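## Task

Rotate the yellow plank until it stands on one of its edges, and make sure it stays that way without the robot supporting it; then open the gripper and move the arms away.

## Robot and tools

ROBOT. Two Doosan M1013 six-joint arms, left_arm and right_arm, each carrying a Robotiq 140 two-finger gripper and a wrist camera. Joint order for every list, row and result is always: waist (joint_1), shoulder (joint_2), elbow (joint_3), forearm roll (joint_4), wrist pitch (joint_5), wrist roll (joint_6). Stated ranges in rad: elbow -2.792 to 2.792, every other joint -6.283 to 6.283. Load limits (N m): waist and shoulder 302, elbow 142, the three wrist joints 40; a held object's weight adds to the load.

FRAMES. One shared scene frame: origin on the table top midway between the arms, +z up, +x out over the table, left_arm on the +y side (the names are not image sides). Bases: left_arm at (-0.050, +0.447, 0) m, quat_wxyz (+1.000, 0, 0, +0.022); right_arm at (+0.025, -0.664, 0) m, quat_wxyz (+0.998, 0, 0, +0.068). The gripper fingers point along its +z and close along its y. end_effector_position is the point between the pads when shut; closed fingertips extend about 33 mm past it (9 mm when fully open), and closing pushes the tips roughly 24 mm farther out, so leave clearance above the table. Reported hand positions drift more at long reach.

ROW FORMAT. One row is 18 numbers, each from -1 to 1, always covering both arms: left_arm's 6 joint values, then its gripper position, force_limit, speed; then the same 9 for right_arm. Joint values are relative offsets, scaled so 1.0 equals 1.398 rad for waist and shoulder, 2.097 rad for elbow, 2.622 rad for the three wrist joints. An optional 12 extra numbers (0 to 1) give per-joint stiffness scales, left_arm's 6 then right_arm's 6, lasting until changed. Gripper position: +1 fully open (140 mm), pads touch near -0.8, -1 closes until blocked. force_limit -1/0/+1 is roughly 14/60/107 N; speed -1/0/+1 is roughly 30/140/250 mm/s. Repeating an arm's previous three gripper numbers leaves it unchanged; a 0 is a real command.

TOOLS.
execute_actions(actions): a list of actions; each action is a table of up to 15 rows, one row per 1/30 s step, and a short table repeats its final row to fill 15 steps. Joint offsets in every row count from the angles at the start of that action, not from the previous row (for a call's first action, from the last reported angles). An empty list just returns state and images. Asking a joint more than 0.010 rad beyond its range refuses that action for both arms; a malformed action, or a first action failing this check, refuses the whole call. A joint pushed past its true end stops there and the result may say "joint sent to its limit".
move(target, speed, blocking): target is one row; its offsets count from the Joint positions in the latest result that printed them. All joints follow paths finishing together, lasting 0.5 to 10 s; speed (rad/s, 0.01 to 2, default 0.5) caps the joint with the longest travel. Paths ignore obstacles and the other arm. With blocking=false you get a reply after 0.5 s while motion continues; before new rows or moves, call wait or stop. The result adds a move: line with the ending (done, off_target, moving, held, fault), limits=held or limits=none, and each arm's joint farthest from target.
wait(seconds): 0 to 10; arms keep their last command; returns early if a running move ends.
stop(): brakes a running move; needs braking room; fingers carry on.
zoom_image(camera, region): region [x0, y0, x1, y1] in pixels, at most 504 by 504, from cam_head_left, cam_head_right, cam_high, cam_low, cam_left_wrist or cam_right_wrist (all 504x504).
read_manual(section): licence texts only.
finished_scene(scene): ends the numbered current scene irreversibly and reports success; the goal must already hold and keep holding.

MOTION LIMITS. Joint targets are kept within a lead of the measured angle (0.456 rad waist/shoulder, 0.683 elbow, 0.854 wrist joints; smaller when stiffness is settable), and are scaled back if they would put the gripper over 70 mm from where it is. Large moves may need several actions; an unfinished motion should be commanded again.

RESULTS. Each result gives per-arm gripper pose and velocities in the scene frame, Joint positions, velocities, targets and torques (per arm, in joint order), gripper position_measured (counts: 3 open, 230 pads together) and object_status: 0 moving, 1 blocked while opening, 2 blocked while closing (a grip), 3 reached target or pads met. After closing with -1, look for 2. To squeeze harder during a grip, raise force_limit and nudge position (e.g. -1 to -0.98). "joint command not followed" means the clearance check altered targets; HELD marks held-back steps; MOTOR HOT warns of overheating before brakes engage.

AVOID. Contact torque at a joint's limit, or an outside force of 144 N, stops that arm for 10 s and drops the rest of the call. Stiff arms can fault if a target goes even slightly past a firm contact; faster or deeper moves hit harder. Don't let the arms collide or press each other, don't push anything off the table, and avoid drops, slips or slams. Parts may be briefly tugged or nudged by outside disturbances.

Each tool is called after "Call:" by a JSON object that holds its "api" and its "payload".

## Session

I'll start by checking the scene state.

Call:
{"api": "execute_actions", "payload": {"actions": []}}

Scene clock: 0.00 s.
left_arm: end_effector_position=(+0.8223, +0.7090, +0.3548) position_measured=3 object_status=3 end_effector_quat_wxyz=(+0.065, -0.174, +0.953, -0.238) end_effector_velocity=(+0.000, -0.001, -0.001) end_effector_angular_velocity=(-0.001, +0.002, -0.002) | right_arm: end_effector_position=(+0.9333, -0.7754, +0.2317) position_measured=3 object_status=3 end_effector_quat_wxyz=(-0.005, +0.070, +0.992, -0.101) end_effector_velocity=(+0.000, +0.002, +0.001) end_effector_angular_velocity=(-0.000, -0.001, +0.002)
Joint names: [waist, shoulder, elbow, forearm roll, wrist pitch, wrist roll]
Joint positions: left_arm=[ 0.385  0.582  1.031 -0.498  1.525 -1.482] | right_arm=[-0.222  0.63   1.113 -0.206  1.408 -1.482]
Joint velocities: left_arm=[-0.001  0.001 -0.    -0.     0.001  0.   ] | right_arm=[ 0.002 -0.    -0.001 -0.     0.    -0.001]
Joint torques (N m, as the joint torque sensors report them, + toward a larger angle): no reading
Joint targets: left_arm=[0.385 0.582 1.031 -0.498 1.525 -1.482] | right_arm=[-0.222 0.630 1.113 -0.206 1.408 -1.482]
Joint stiffness scale: left_arm=[1. 1. 1. 1. 1. 1.] | right_arm=[1. 1. 1. 1. 1. 1.]

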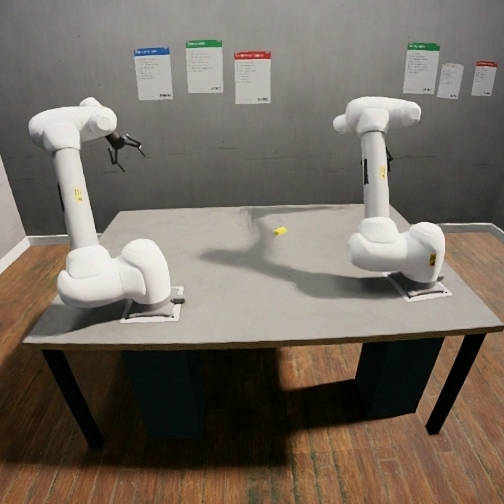

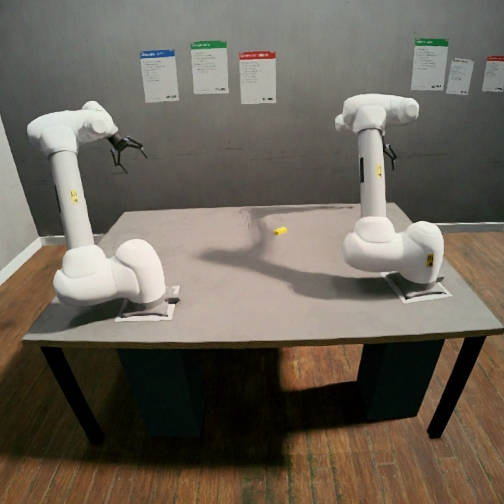

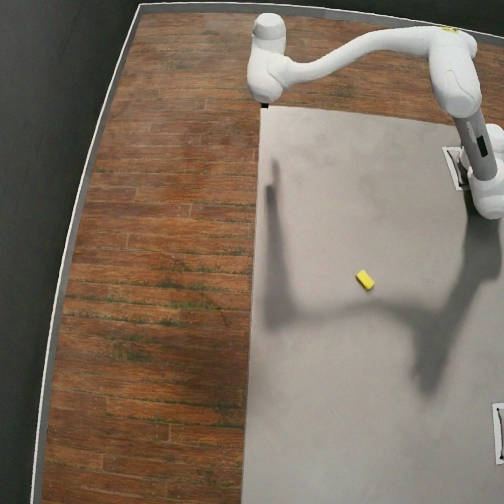

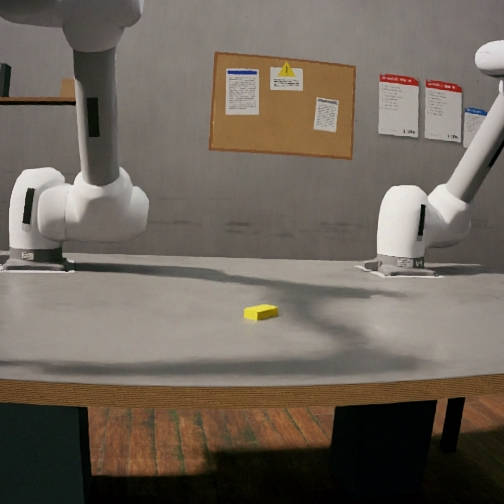

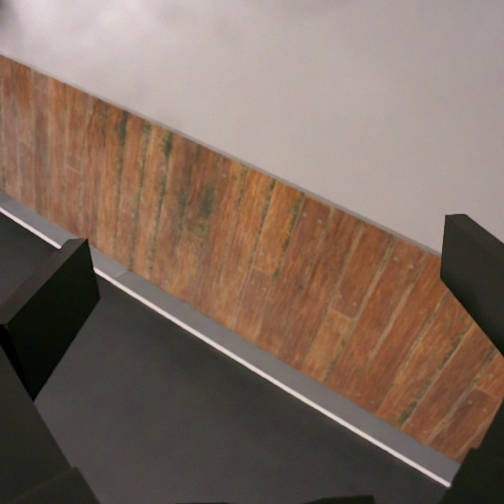

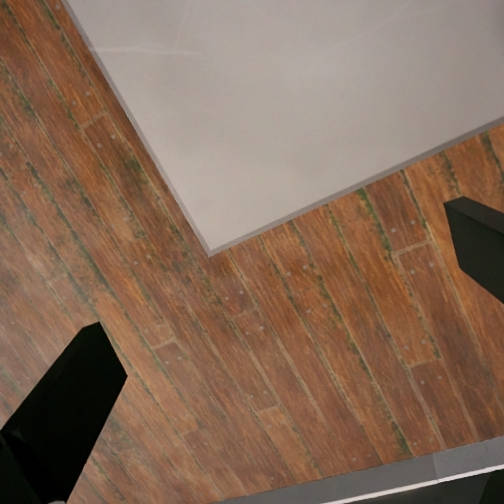

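Call:
{"api": "zoom_image", "payload": {"camera": "cam_high", "region": [325, 240, 405, 320]}}

Call:
{"api": "zoom_image", "payload": {"camera": "cam_low", "region": [220, 272, 300, 352]}}

Call:
{"api": "zoom_image", "payload": {"camera": "cam_head_left", "region": [250, 200, 310, 260]}}

Region (325, 240, 405, 320) of cam_high's 504x504 image, scaled by 6.300, with more detail than that image has.

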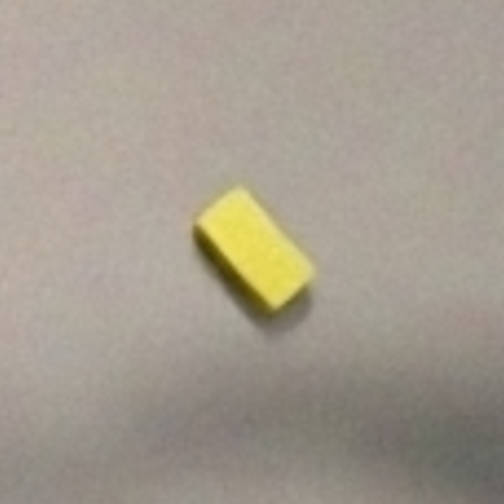

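Region (220, 272, 300, 352) of cam_low's 504x504 image, scaled by 6.300, with more detail than that image has.

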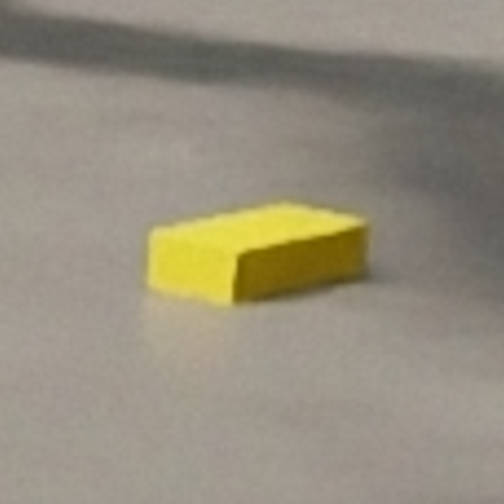

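Region (250, 200, 310, 260) of cam_head_left's 504x504 image, scaled by 8.400, with more detail than that image has.

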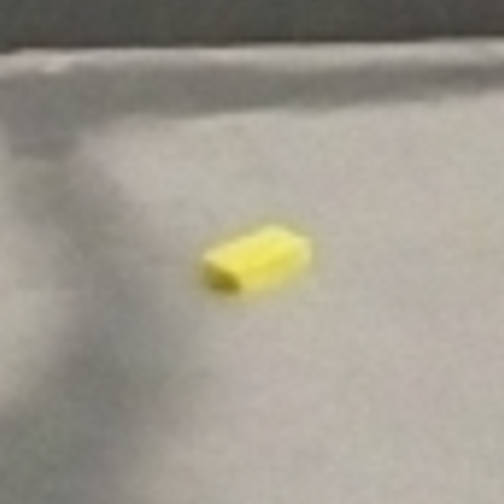

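Call:
{"api": "zoom_image", "payload": {"camera": "cam_head_left", "region": [70, 80, 190, 200]}}

Call:
{"api": "zoom_image", "payload": {"camera": "cam_head_right", "region": [320, 80, 440, 200]}}

Region (70, 80, 190, 200) of cam_head_left's 504x504 image, scaled by 4.200, with more detail than that image has.

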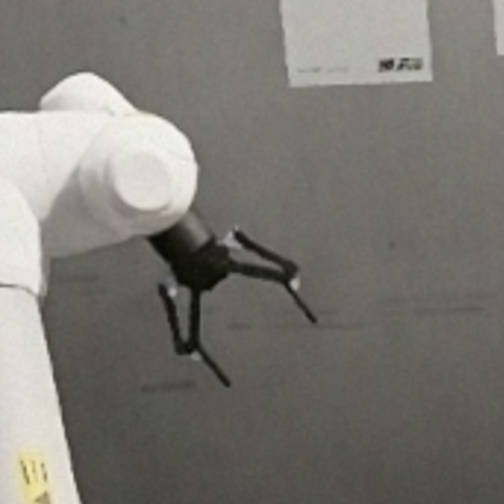

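Region (320, 80, 440, 200) of cam_head_right's 504x504 image, scaled by 4.200, with more detail than that image has.

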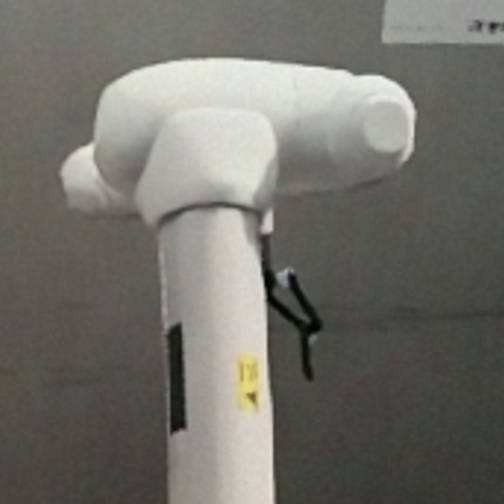

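Call:
{"api": "move", "payload": {"target": [0,0,0,0,0,0,1,0,0,0.6073,0.0644,0.0871,0.0886,0.0919,-0.0157,0.25,-0.4,0], "speed": 1.0}}

Scene clock: 122.23 s.
left_arm: end_effector_position=(+0.8223, +0.7090, +0.3548) position_measured=3 object_status=3 end_effector_quat_wxyz=(+0.065, -0.174, +0.953, -0.238) end_effector_velocity=(-0.000, +0.001, -0.000) end_effector_angular_velocity=(-0.003, -0.001, +0.002) | right_arm: end_effector_position=(+0.5401, -0.1160, +0.0922) position_measured=98 object_status=3 end_effector_quat_wxyz=(-0.238, -0.334, +0.907, -0.090) end_effector_velocity=(-0.001, +0.001, -0.000) end_effector_angular_velocity=(-0.000, +0.002, +0.001)
Joint names: [waist, shoulder, elbow, forearm roll, wrist pitch, wrist roll]
Joint positions: left_arm=[ 0.385  0.582  1.031 -0.498  1.525 -1.482] | right_arm=[ 0.625  0.719  1.291  0.023  1.646 -1.521]
Joint velocities: left_arm=[ 0.002  0.001 -0.    -0.003  0.     0.   ] | right_arm=[0.002 0.    0.    0.001 0.001 0.   ]
Joint torques (N m, as the joint torque sensors report them, + toward a larger angle): left_arm=[ -1.28 -92.23 -43.5    2.94  -0.44  -0.36] | right_arm=[  -3.74 -109.96  -36.49    4.02    1.19    0.24]
Joint targets: left_arm=[0.385 0.582 1.031 -0.498 1.525 -1.482] | right_arm=[0.627 0.720 1.296 0.026 1.648 -1.524]
Joint stiffness scale: left_arm=[1. 1. 1. 1. 1. 1.] | right_arm=[1. 1. 1. 1. 1. 1.]
move: done; limits=none; left_arm: farthest joint: the waist, 0.000 radians from its target (0.000 radians at the start); right_arm: farthest joint: the elbow, 0.004 radians from its target (0.182 radians at the start)
camera_calibration (this result's frames):
cam_left_wrist: T_world_to_cam=[[-0.216786, 0.847402, -0.48468, -0.24145], [0.792435, 0.442711, 0.419587, -1.11481], [0.570132, -0.293117, -0.767484, 0.190707], [0, 0, 0, 1]] pos_world=[0.722344, 0.754044, 0.497099]
cam_right_wrist: T_world_to_cam=[[-0.374114, 0.911583, -0.170458, 0.331056], [0.920801, 0.34327, -0.185182, -0.417604], [-0.110296, -0.226237, -0.967808, 0.287488], [0, 0, 0, 1]] pos_world=[0.540091, -0.0933936, 0.257331]

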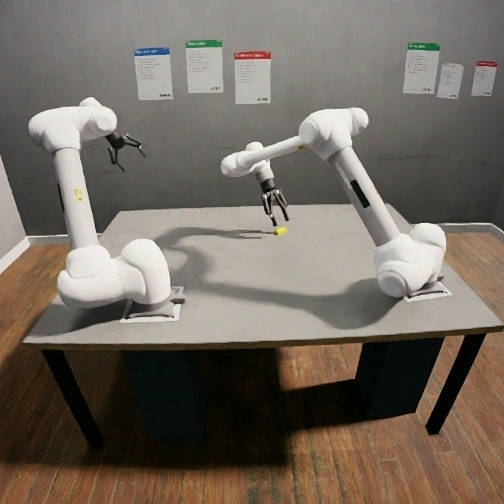

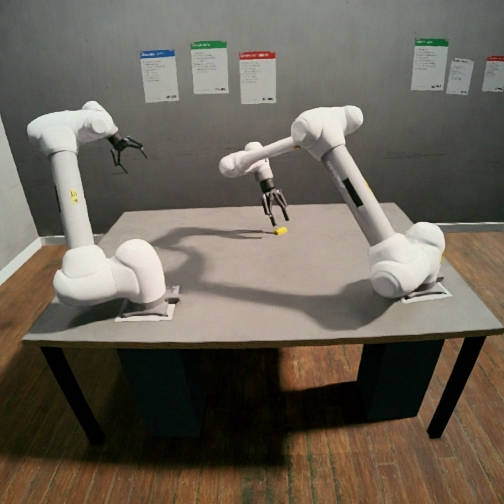

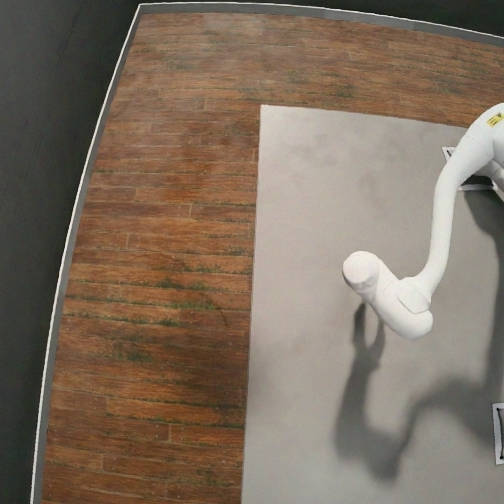

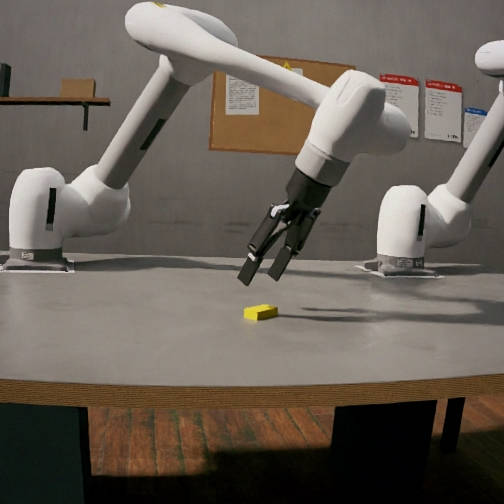

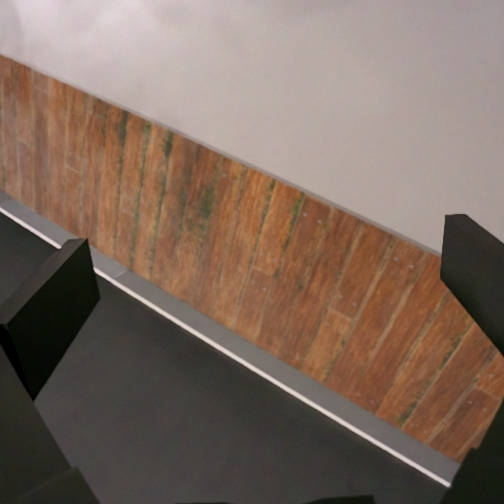

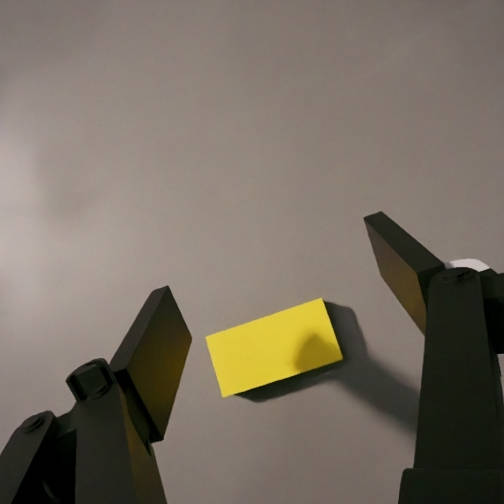

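Call:
{"api": "zoom_image", "payload": {"camera": "cam_right_wrist", "region": [190, 270, 370, 450]}}

Region (190, 270, 370, 450) of cam_right_wrist's 504x504 image, scaled by 2.800, with more detail than that image has.

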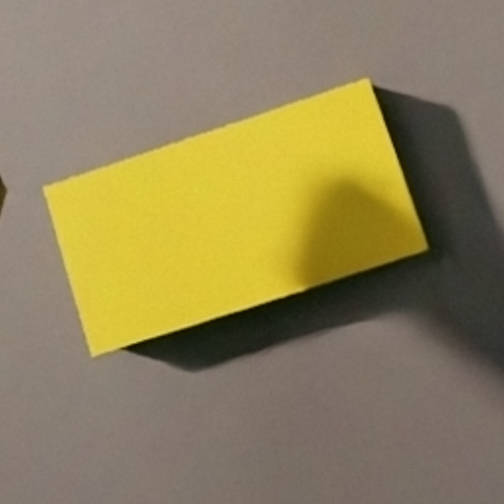

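Call:
{"api": "zoom_image", "payload": {"camera": "cam_right_wrist", "region": [100, 260, 240, 400]}}

Call:
{"api": "zoom_image", "payload": {"camera": "cam_right_wrist", "region": [340, 190, 480, 330]}}

Region (100, 260, 240, 400) of cam_right_wrist's 504x504 image, scaled by 3.600, with more detail than that image has.

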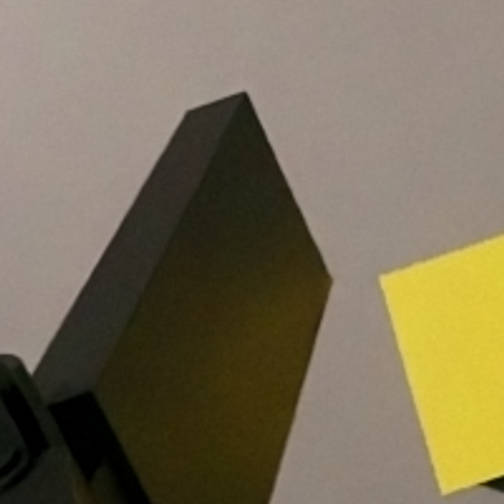

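Region (340, 190, 480, 330) of cam_right_wrist's 504x504 image, scaled by 3.600, with more detail than that image has.

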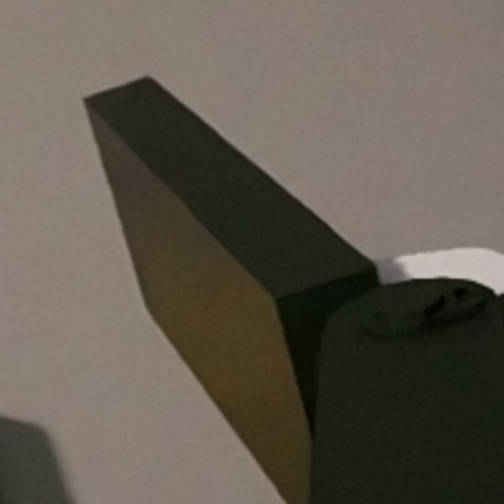

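Call:
{"api": "zoom_image", "payload": {"camera": "cam_low", "region": [210, 220, 330, 340]}}

Region (210, 220, 330, 340) of cam_low's 504x504 image, scaled by 4.200, with more detail than that image has.

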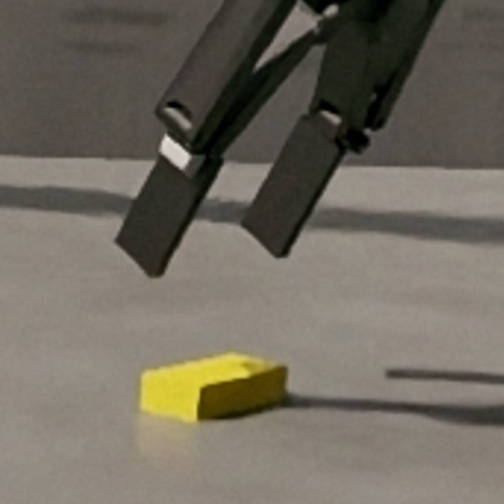

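Call:
{"api": "execute_actions", "payload": {"actions": [[[0,0,0,0,0,0,1,0,0,-0.00039,0.00149,-0.0005,-0.00008,-0.00036,-0.00021,0.25,-0.4,0],[0,0,0,0,0,0,1,0,0,-0.00154,0.00581,-0.00196,-0.0003,-0.00139,-0.00084,0.25,-0.4,0],[0,0,0,0,0,0,1,0,0,-0.00332,0.01255,-0.00423,-0.00065,-0.003,-0.00181,0.25,-0.4,0],[0,0,0,0,0,0,1,0,0,-0.00556,0.02103,-0.00709,-0.00108,-0.00503,-0.00303,0.25,-0.4,0],[0,0,0,0,0,0,1,0,0,-0.00805,0.03044,-0.01026,-0.00157,-0.00729,-0.00439,0.25,-0.4,0],[0,0,0,0,0,0,1,0,0,-0.01053,0.03984,-0.01342,-0.00205,-0.00954,-0.00574,0.25,-0.4,0],[0,0,0,0,0,0,1,0,0,-0.01277,0.04832,-0.01628,-0.00248,-0.01157,-0.00696,0.25,-0.4,0],[0,0,0,0,0,0,1,0,0,-0.01455,0.05506,-0.01855,-0.00283,-0.01318,-0.00793,0.25,-0.4,0],[0,0,0,0,0,0,1,0,0,-0.0157,0.05938,-0.02001,-0.00305,-0.01421,-0.00856,0.25,-0.4,0],[0,0,0,0,0,0,1,0,0,-0.01609,0.06087,-0.02051,-0.00313,-0.01457,-0.00877,0.25,-0.4,0]]]}}

Scene clock: 242.73 s.
left_arm: end_effector_position=(+0.8223, +0.7090, +0.3548) position_measured=3 object_status=3 end_effector_quat_wxyz=(+0.065, -0.174, +0.953, -0.238) end_effector_velocity=(-0.000, +0.001, -0.002) end_effector_angular_velocity=(-0.001, +0.002, +0.001) | right_arm: end_effector_position=(+0.5683, -0.1129, +0.0372) position_measured=98 object_status=3 end_effector_quat_wxyz=(-0.244, -0.333, +0.906, -0.090) end_effector_velocity=(+0.016, +0.004, -0.025) end_effector_angular_velocity=(+0.005, +0.000, +0.001)
Joint names: [waist, shoulder, elbow, forearm roll, wrist pitch, wrist roll]
Joint positions: left_arm=[ 0.385  0.582  1.031 -0.498  1.525 -1.482] | right_arm=[ 0.605  0.799  1.256  0.018  1.612 -1.539]
Joint velocities: left_arm=[ 0.001  0.002  0.     0.     0.    -0.   ] | right_arm=[-0.009  0.039 -0.024 -0.002 -0.018 -0.011]
Joint torques (N m, as the joint torque sensors report them, + toward a larger angle): left_arm=[ -1.35 -91.82 -43.23   2.82  -0.57  -0.21] | right_arm=[   1.05 -123.26  -37.32    4.47    1.15    0.18]
Joint targets: left_arm=[0.385 0.582 1.031 -0.498 1.525 -1.482] | right_arm=[0.603 0.804 1.248 0.015 1.608 -1.544]
Joint stiffness scale: left_arm=[1. 1. 1. 1. 1. 1.] | right_arm=[1. 1. 1. 1. 1. 1.]
Step readings (joint positions):
0: left_arm=[0.385 0.582 1.031 -0.498 1.525 -1.482] | right_arm=[0.625 0.719 1.292 0.023 1.646 -1.521]
1: left_arm=[0.385 0.582 1.031 -0.498 1.525 -1.482] | right_arm=[0.625 0.719 1.292 0.023 1.646 -1.521]
2: left_arm=[0.385 0.582 1.031 -0.498 1.525 -1.482] | right_arm=[0.625 0.719 1.291 0.023 1.646 -1.521]
4: left_arm=[0.385 0.582 1.031 -0.498 1.525 -1.482] | right_arm=[0.624 0.725 1.289 0.023 1.644 -1.521]
8: left_arm=[0.385 0.582 1.031 -0.498 1.525 -1.482] | right_arm=[0.616 0.759 1.272 0.022 1.628 -1.530]
15: Joint positions above
camera_calibration (this result's frames):
cam_left_wrist: T_world_to_cam=[[-0.216786, 0.847402, -0.48468, -0.24145], [0.792435, 0.442711, 0.419587, -1.11481], [0.570132, -0.293117, -0.767484, 0.190707], [0, 0, 0, 1]] pos_world=[0.722345, 0.754044, 0.497099]
cam_right_wrist: T_world_to_cam=[[-0.37394, 0.911734, -0.170028, 0.329352], [0.919536, 0.340562, -0.196141, -0.454003], [-0.120924, -0.229692, -0.965722, 0.243662], [0, 0, 0, 1]] pos_world=[0.570094, -0.0896984, 0.20226]

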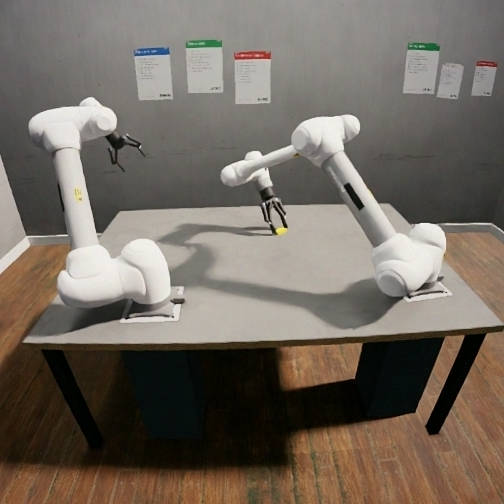

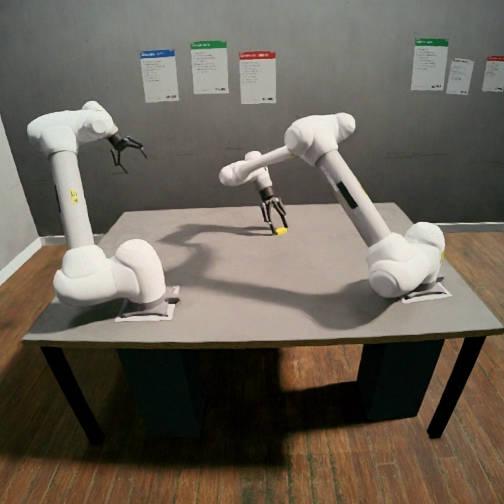

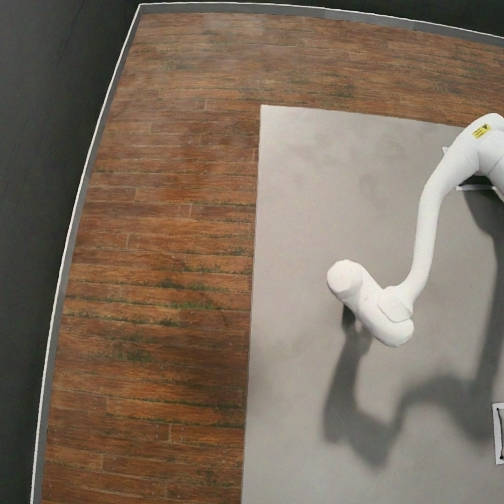

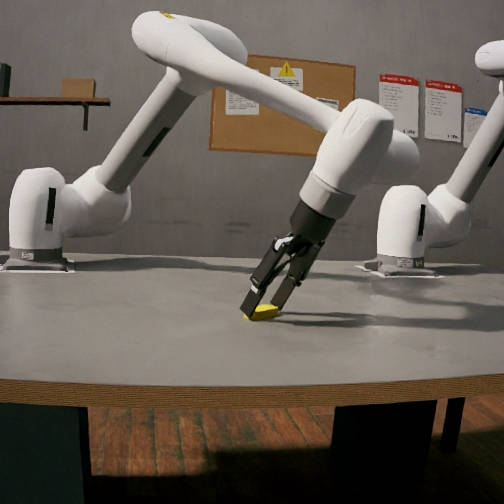

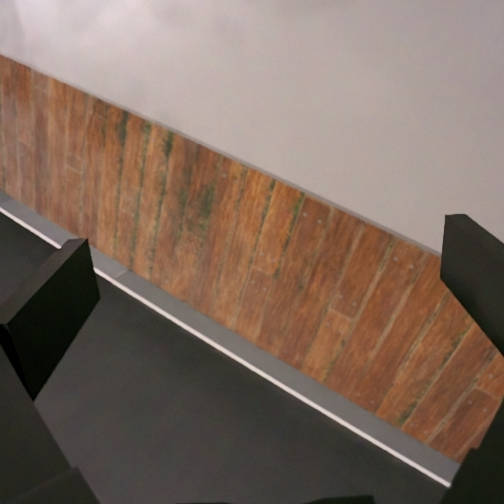

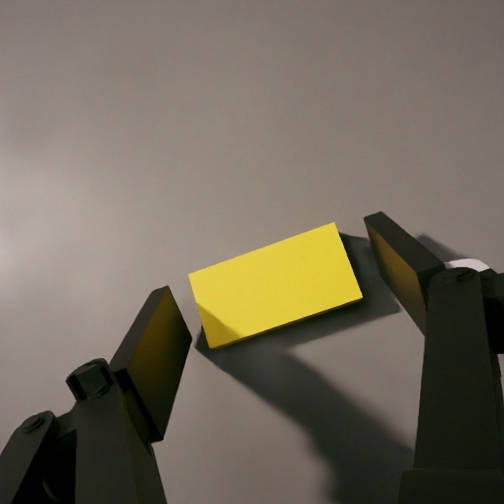

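The arm is still settling; let me get the settled state.

Call:
{"api": "execute_actions", "payload": {"actions": []}}

Scene clock: 244.30 s.
left_arm: end_effector_position=(+0.8223, +0.7090, +0.3548) position_measured=3 object_status=3 end_effector_quat_wxyz=(+0.065, -0.174, +0.953, -0.238) end_effector_velocity=(+0.001, -0.001, -0.002) end_effector_angular_velocity=(-0.003, +0.002, -0.001) | right_arm: end_effector_position=(+0.5700, -0.1120, +0.0355) position_measured=98 object_status=3 end_effector_quat_wxyz=(-0.243, -0.334, +0.906, -0.089) end_effector_velocity=(-0.000, +0.000, +0.000) end_effector_angular_velocity=(-0.000, +0.000, +0.000)
Joint names: [waist, shoulder, elbow, forearm roll, wrist pitch, wrist roll]
Joint positions: left_arm=[ 0.385  0.582  1.031 -0.498  1.525 -1.482] | right_arm=[ 0.604  0.802  1.253  0.018  1.61  -1.541]
Joint velocities: left_arm=[-0.     0.003 -0.    -0.002  0.     0.   ] | right_arm=[ 0.    -0.    -0.    -0.     0.001  0.   ]
Joint torques (N m, as the joint torque sensors report them, + toward a larger angle): left_arm=[ -1.52 -92.09 -43.06   2.65  -0.49  -0.32] | right_arm=[  -1.51 -116.44  -35.22    4.08    0.9     0.26]
Joint targets: left_arm=[0.385 0.582 1.031 -0.498 1.525 -1.482] | right_arm=[0.603 0.804 1.248 0.015 1.608 -1.544]
Joint stiffness scale: left_arm=[1. 1. 1. 1. 1. 1.] | right_arm=[1. 1. 1. 1. 1. 1.]
camera_calibration (this result's frames):
cam_left_wrist: T_world_to_cam=[[-0.216786, 0.847402, -0.48468, -0.24145], [0.792435, 0.442711, 0.419587, -1.11481], [0.570132, -0.293117, -0.767485, 0.190707], [0, 0, 0, 1]] pos_world=[0.722345, 0.754044, 0.497099]
cam_right_wrist: T_world_to_cam=[[-0.374172, 0.91185, -0.168895, 0.329016], [0.919594, 0.341314, -0.194557, -0.456233], [-0.119761, -0.228112, -0.966241, 0.242031], [0, 0, 0, 1]] pos_world=[0.571643, -0.0890845, 0.200666]

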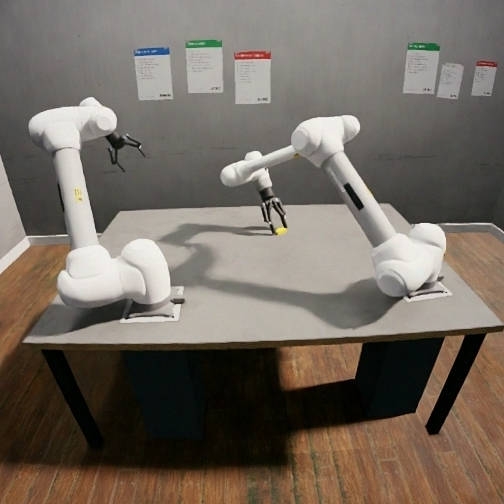

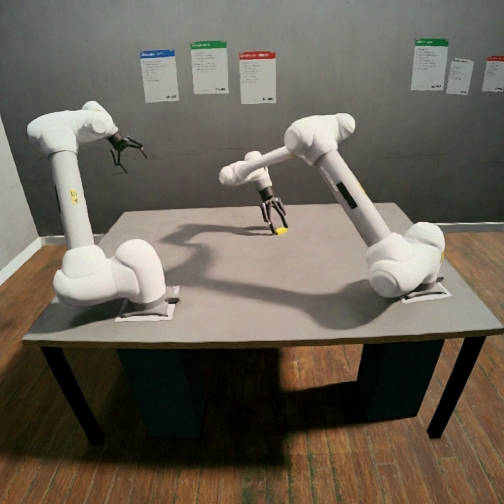

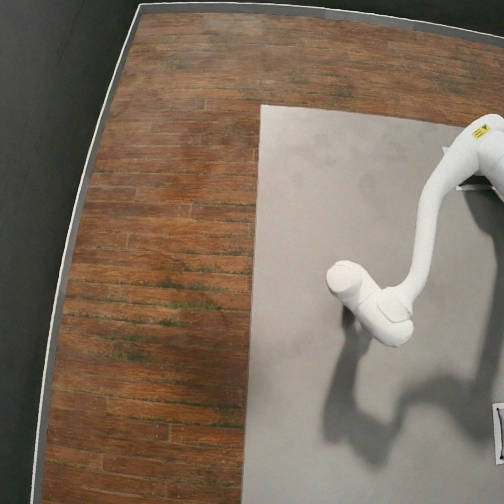

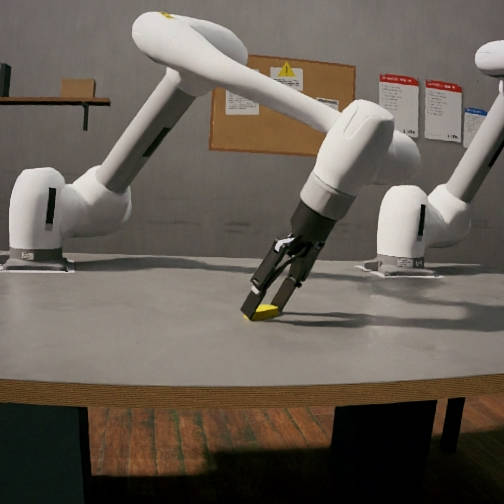

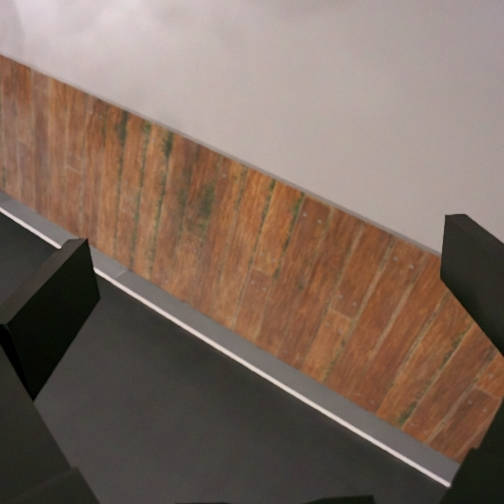

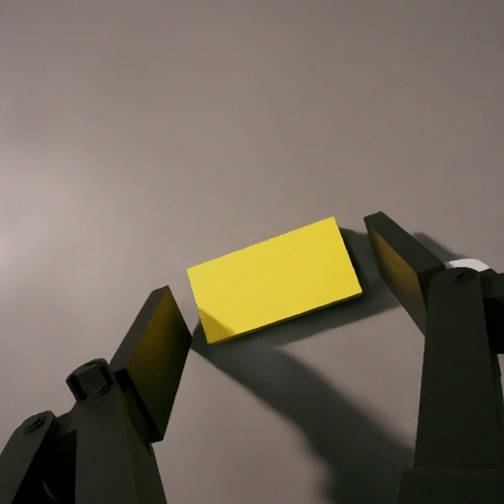

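Call:
{"api": "zoom_image", "payload": {"camera": "cam_right_wrist", "region": [140, 180, 420, 400]}}

Call:
{"api": "zoom_image", "payload": {"camera": "cam_low", "region": [225, 270, 305, 350]}}

Region (140, 180, 420, 400) of cam_right_wrist's 504x504 image, scaled by 1.800, with more detail than that image has; it fills the top 396 rows of this view, and the rest is white.

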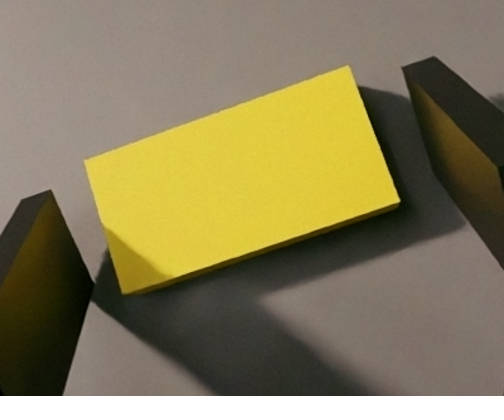

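Region (225, 270, 305, 350) of cam_low's 504x504 image, scaled by 6.300, with more detail than that image has.

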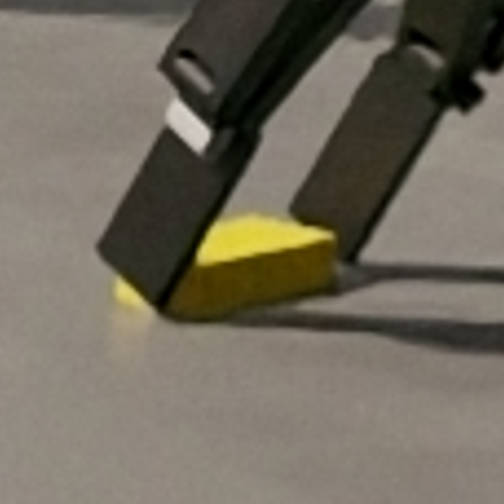

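Call:
{"api": "zoom_image", "payload": {"camera": "cam_right_wrist", "region": [150, 250, 270, 370]}}

Call:
{"api": "zoom_image", "payload": {"camera": "cam_right_wrist", "region": [290, 195, 410, 315]}}

Region (150, 250, 270, 370) of cam_right_wrist's 504x504 image, scaled by 4.200, with more detail than that image has.

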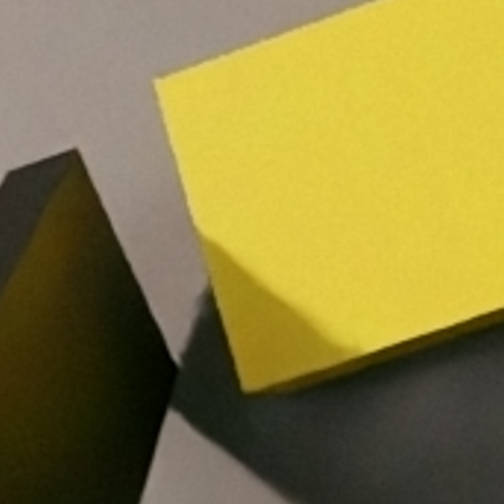

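Region (290, 195, 410, 315) of cam_right_wrist's 504x504 image, scaled by 4.200, with more detail than that image has.

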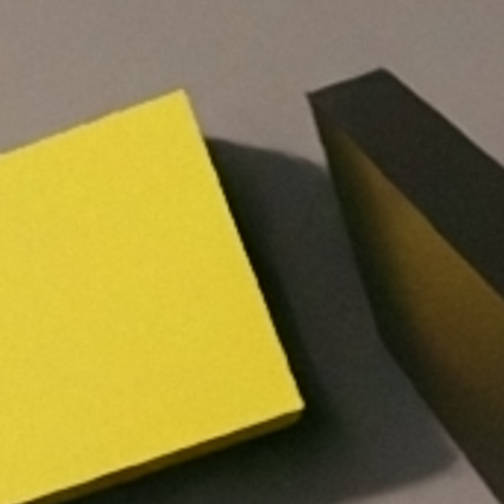

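Call:
{"api": "zoom_image", "payload": {"camera": "cam_low", "region": [238, 298, 278, 328]}}

Region (238, 298, 278, 328) of cam_low's 504x504 image, scaled by 12.600, with more detail than that image has; it fills the top 378 rows of this view, and the rest is white.

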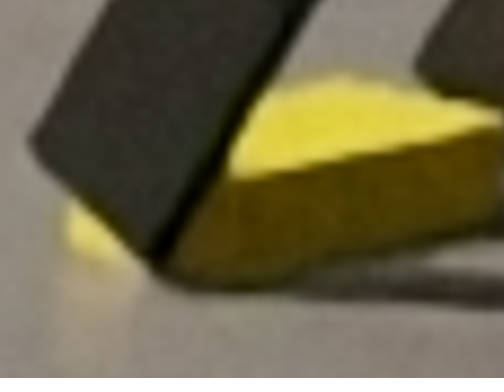

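Call:
{"api": "execute_actions", "payload": {"actions": [[[0,0,0,0,0,0,1,0,0,0,0,0,0,0,0,-1,-0.4,-0.5]]]}}

Scene clock: 364.80 s.
left_arm: end_effector_position=(+0.8223, +0.7090, +0.3548) position_measured=3 object_status=3 end_effector_quat_wxyz=(+0.065, -0.174, +0.953, -0.238) end_effector_velocity=(-0.000, -0.001, -0.001) end_effector_angular_velocity=(-0.001, +0.003, -0.001) | right_arm: end_effector_position=(+0.5700, -0.1120, +0.0356) position_measured=134 object_status=2 end_effector_quat_wxyz=(-0.243, -0.334, +0.906, -0.089) end_effector_velocity=(-0.000, -0.000, -0.000) end_effector_angular_velocity=(-0.001, +0.000, -0.001)
Joint names: [waist, shoulder, elbow, forearm roll, wrist pitch, wrist roll]
Joint positions: left_arm=[ 0.385  0.582  1.031 -0.498  1.525 -1.482] | right_arm=[ 0.604  0.802  1.253  0.018  1.61  -1.541]
Joint velocities: left_arm=[-0.     0.001  0.     0.     0.002 -0.   ] | right_arm=[0.    0.    0.001 0.    0.    0.002]
Joint torques (N m, as the joint torque sensors report them, + toward a larger angle): left_arm=[ -0.14 -92.17 -43.41   2.82  -0.45  -0.24] | right_arm=[  -0.63 -108.68  -31.43    4.08   -0.25    0.24]
Joint targets: left_arm=[0.385 0.582 1.031 -0.498 1.525 -1.482] | right_arm=[0.604 0.802 1.253 0.018 1.610 -1.541]
Joint stiffness scale: left_arm=[1. 1. 1. 1. 1. 1.] | right_arm=[1. 1. 1. 1. 1. 1.]
Step readings (joint positions):
0: left_arm=[0.385 0.582 1.031 -0.498 1.525 -1.482] | right_arm=[0.604 0.802 1.253 0.018 1.610 -1.541]
1: left_arm=[0.385 0.582 1.031 -0.498 1.525 -1.482] | right_arm=[0.604 0.802 1.253 0.018 1.610 -1.541]
2: left_arm=[0.385 0.582 1.031 -0.498 1.525 -1.482] | right_arm=[0.604 0.802 1.253 0.018 1.610 -1.541]
4: left_arm=[0.385 0.582 1.031 -0.498 1.525 -1.482] | right_arm=[0.604 0.802 1.253 0.018 1.610 -1.541]
8: left_arm=[0.385 0.582 1.031 -0.498 1.525 -1.482] | right_arm=[0.604 0.802 1.253 0.018 1.610 -1.541]
15: Joint positions above
camera_calibration (this result's frames):
cam_left_wrist: T_world_to_cam=[[-0.216786, 0.847402, -0.48468, -0.24145], [0.792435, 0.442711, 0.419587, -1.11481], [0.570132, -0.293117, -0.767484, 0.190707], [0, 0, 0, 1]] pos_world=[0.722345, 0.754044, 0.497099]
cam_right_wrist: T_world_to_cam=[[-0.374159, 0.911862, -0.168858, 0.329019], [0.91961, 0.341329, -0.194455, -0.456241], [-0.11968, -0.22804, -0.966268, 0.242079], [0, 0, 0, 1]] pos_world=[0.571641, -0.0890875, 0.200752]

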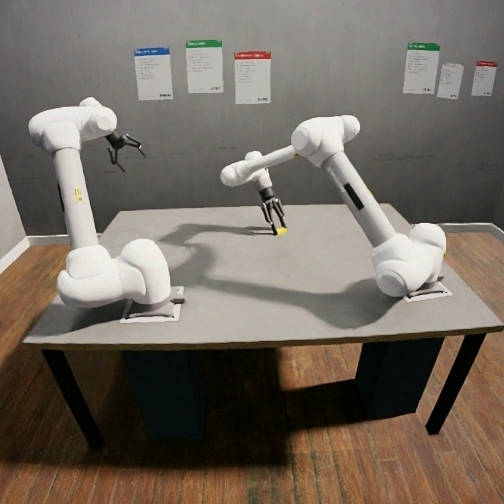

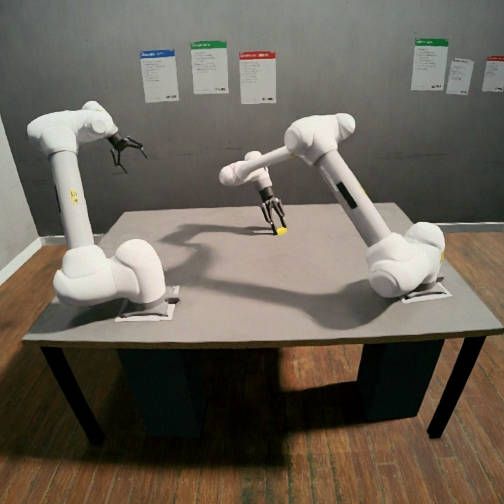

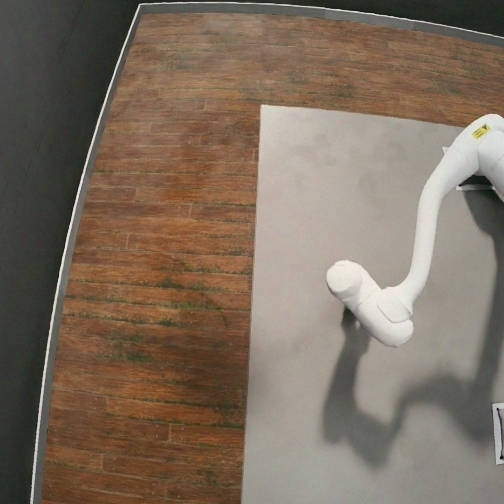

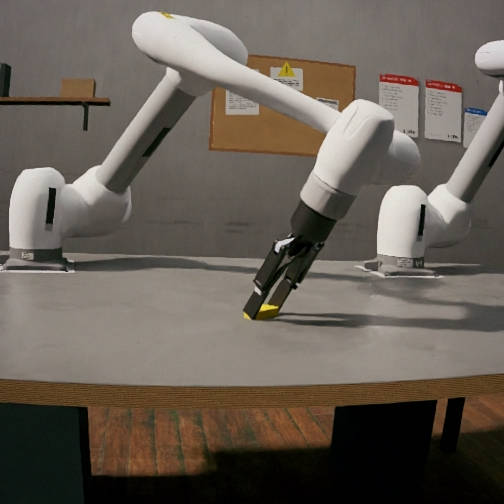

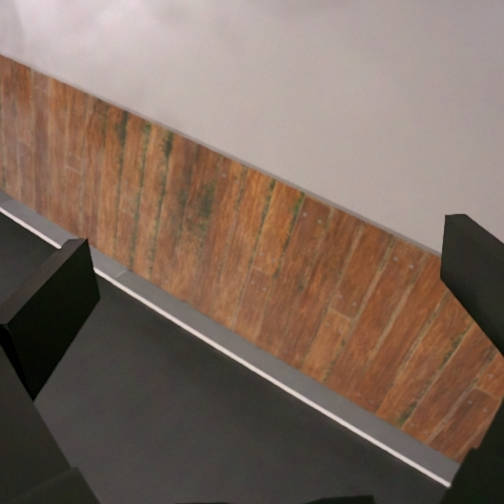

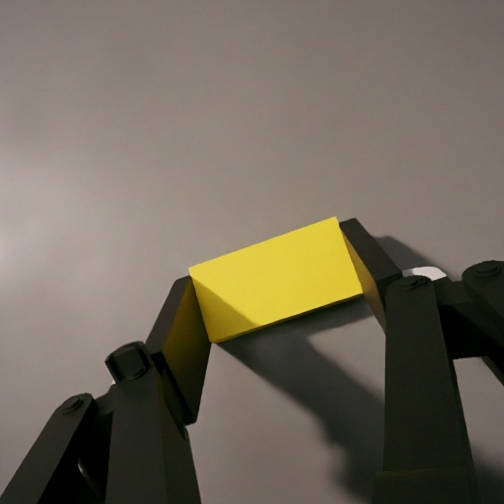

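Call:
{"api": "zoom_image", "payload": {"camera": "cam_right_wrist", "region": [150, 190, 390, 380]}}

Call:
{"api": "zoom_image", "payload": {"camera": "cam_low", "region": [232, 285, 292, 330]}}

Region (150, 190, 390, 380) of cam_right_wrist's 504x504 image, scaled by 2.100, with more detail than that image has; it fills the top 399 rows of this view, and the rest is white.

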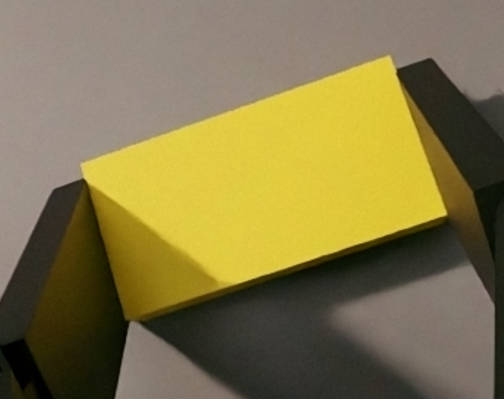

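Region (232, 285, 292, 330) of cam_low's 504x504 image, scaled by 8.400, with more detail than that image has; it fills the top 378 rows of this view, and the rest is white.

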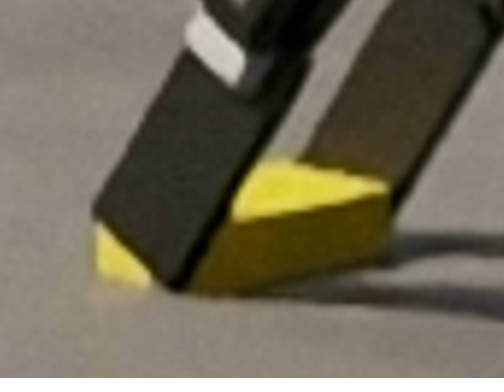

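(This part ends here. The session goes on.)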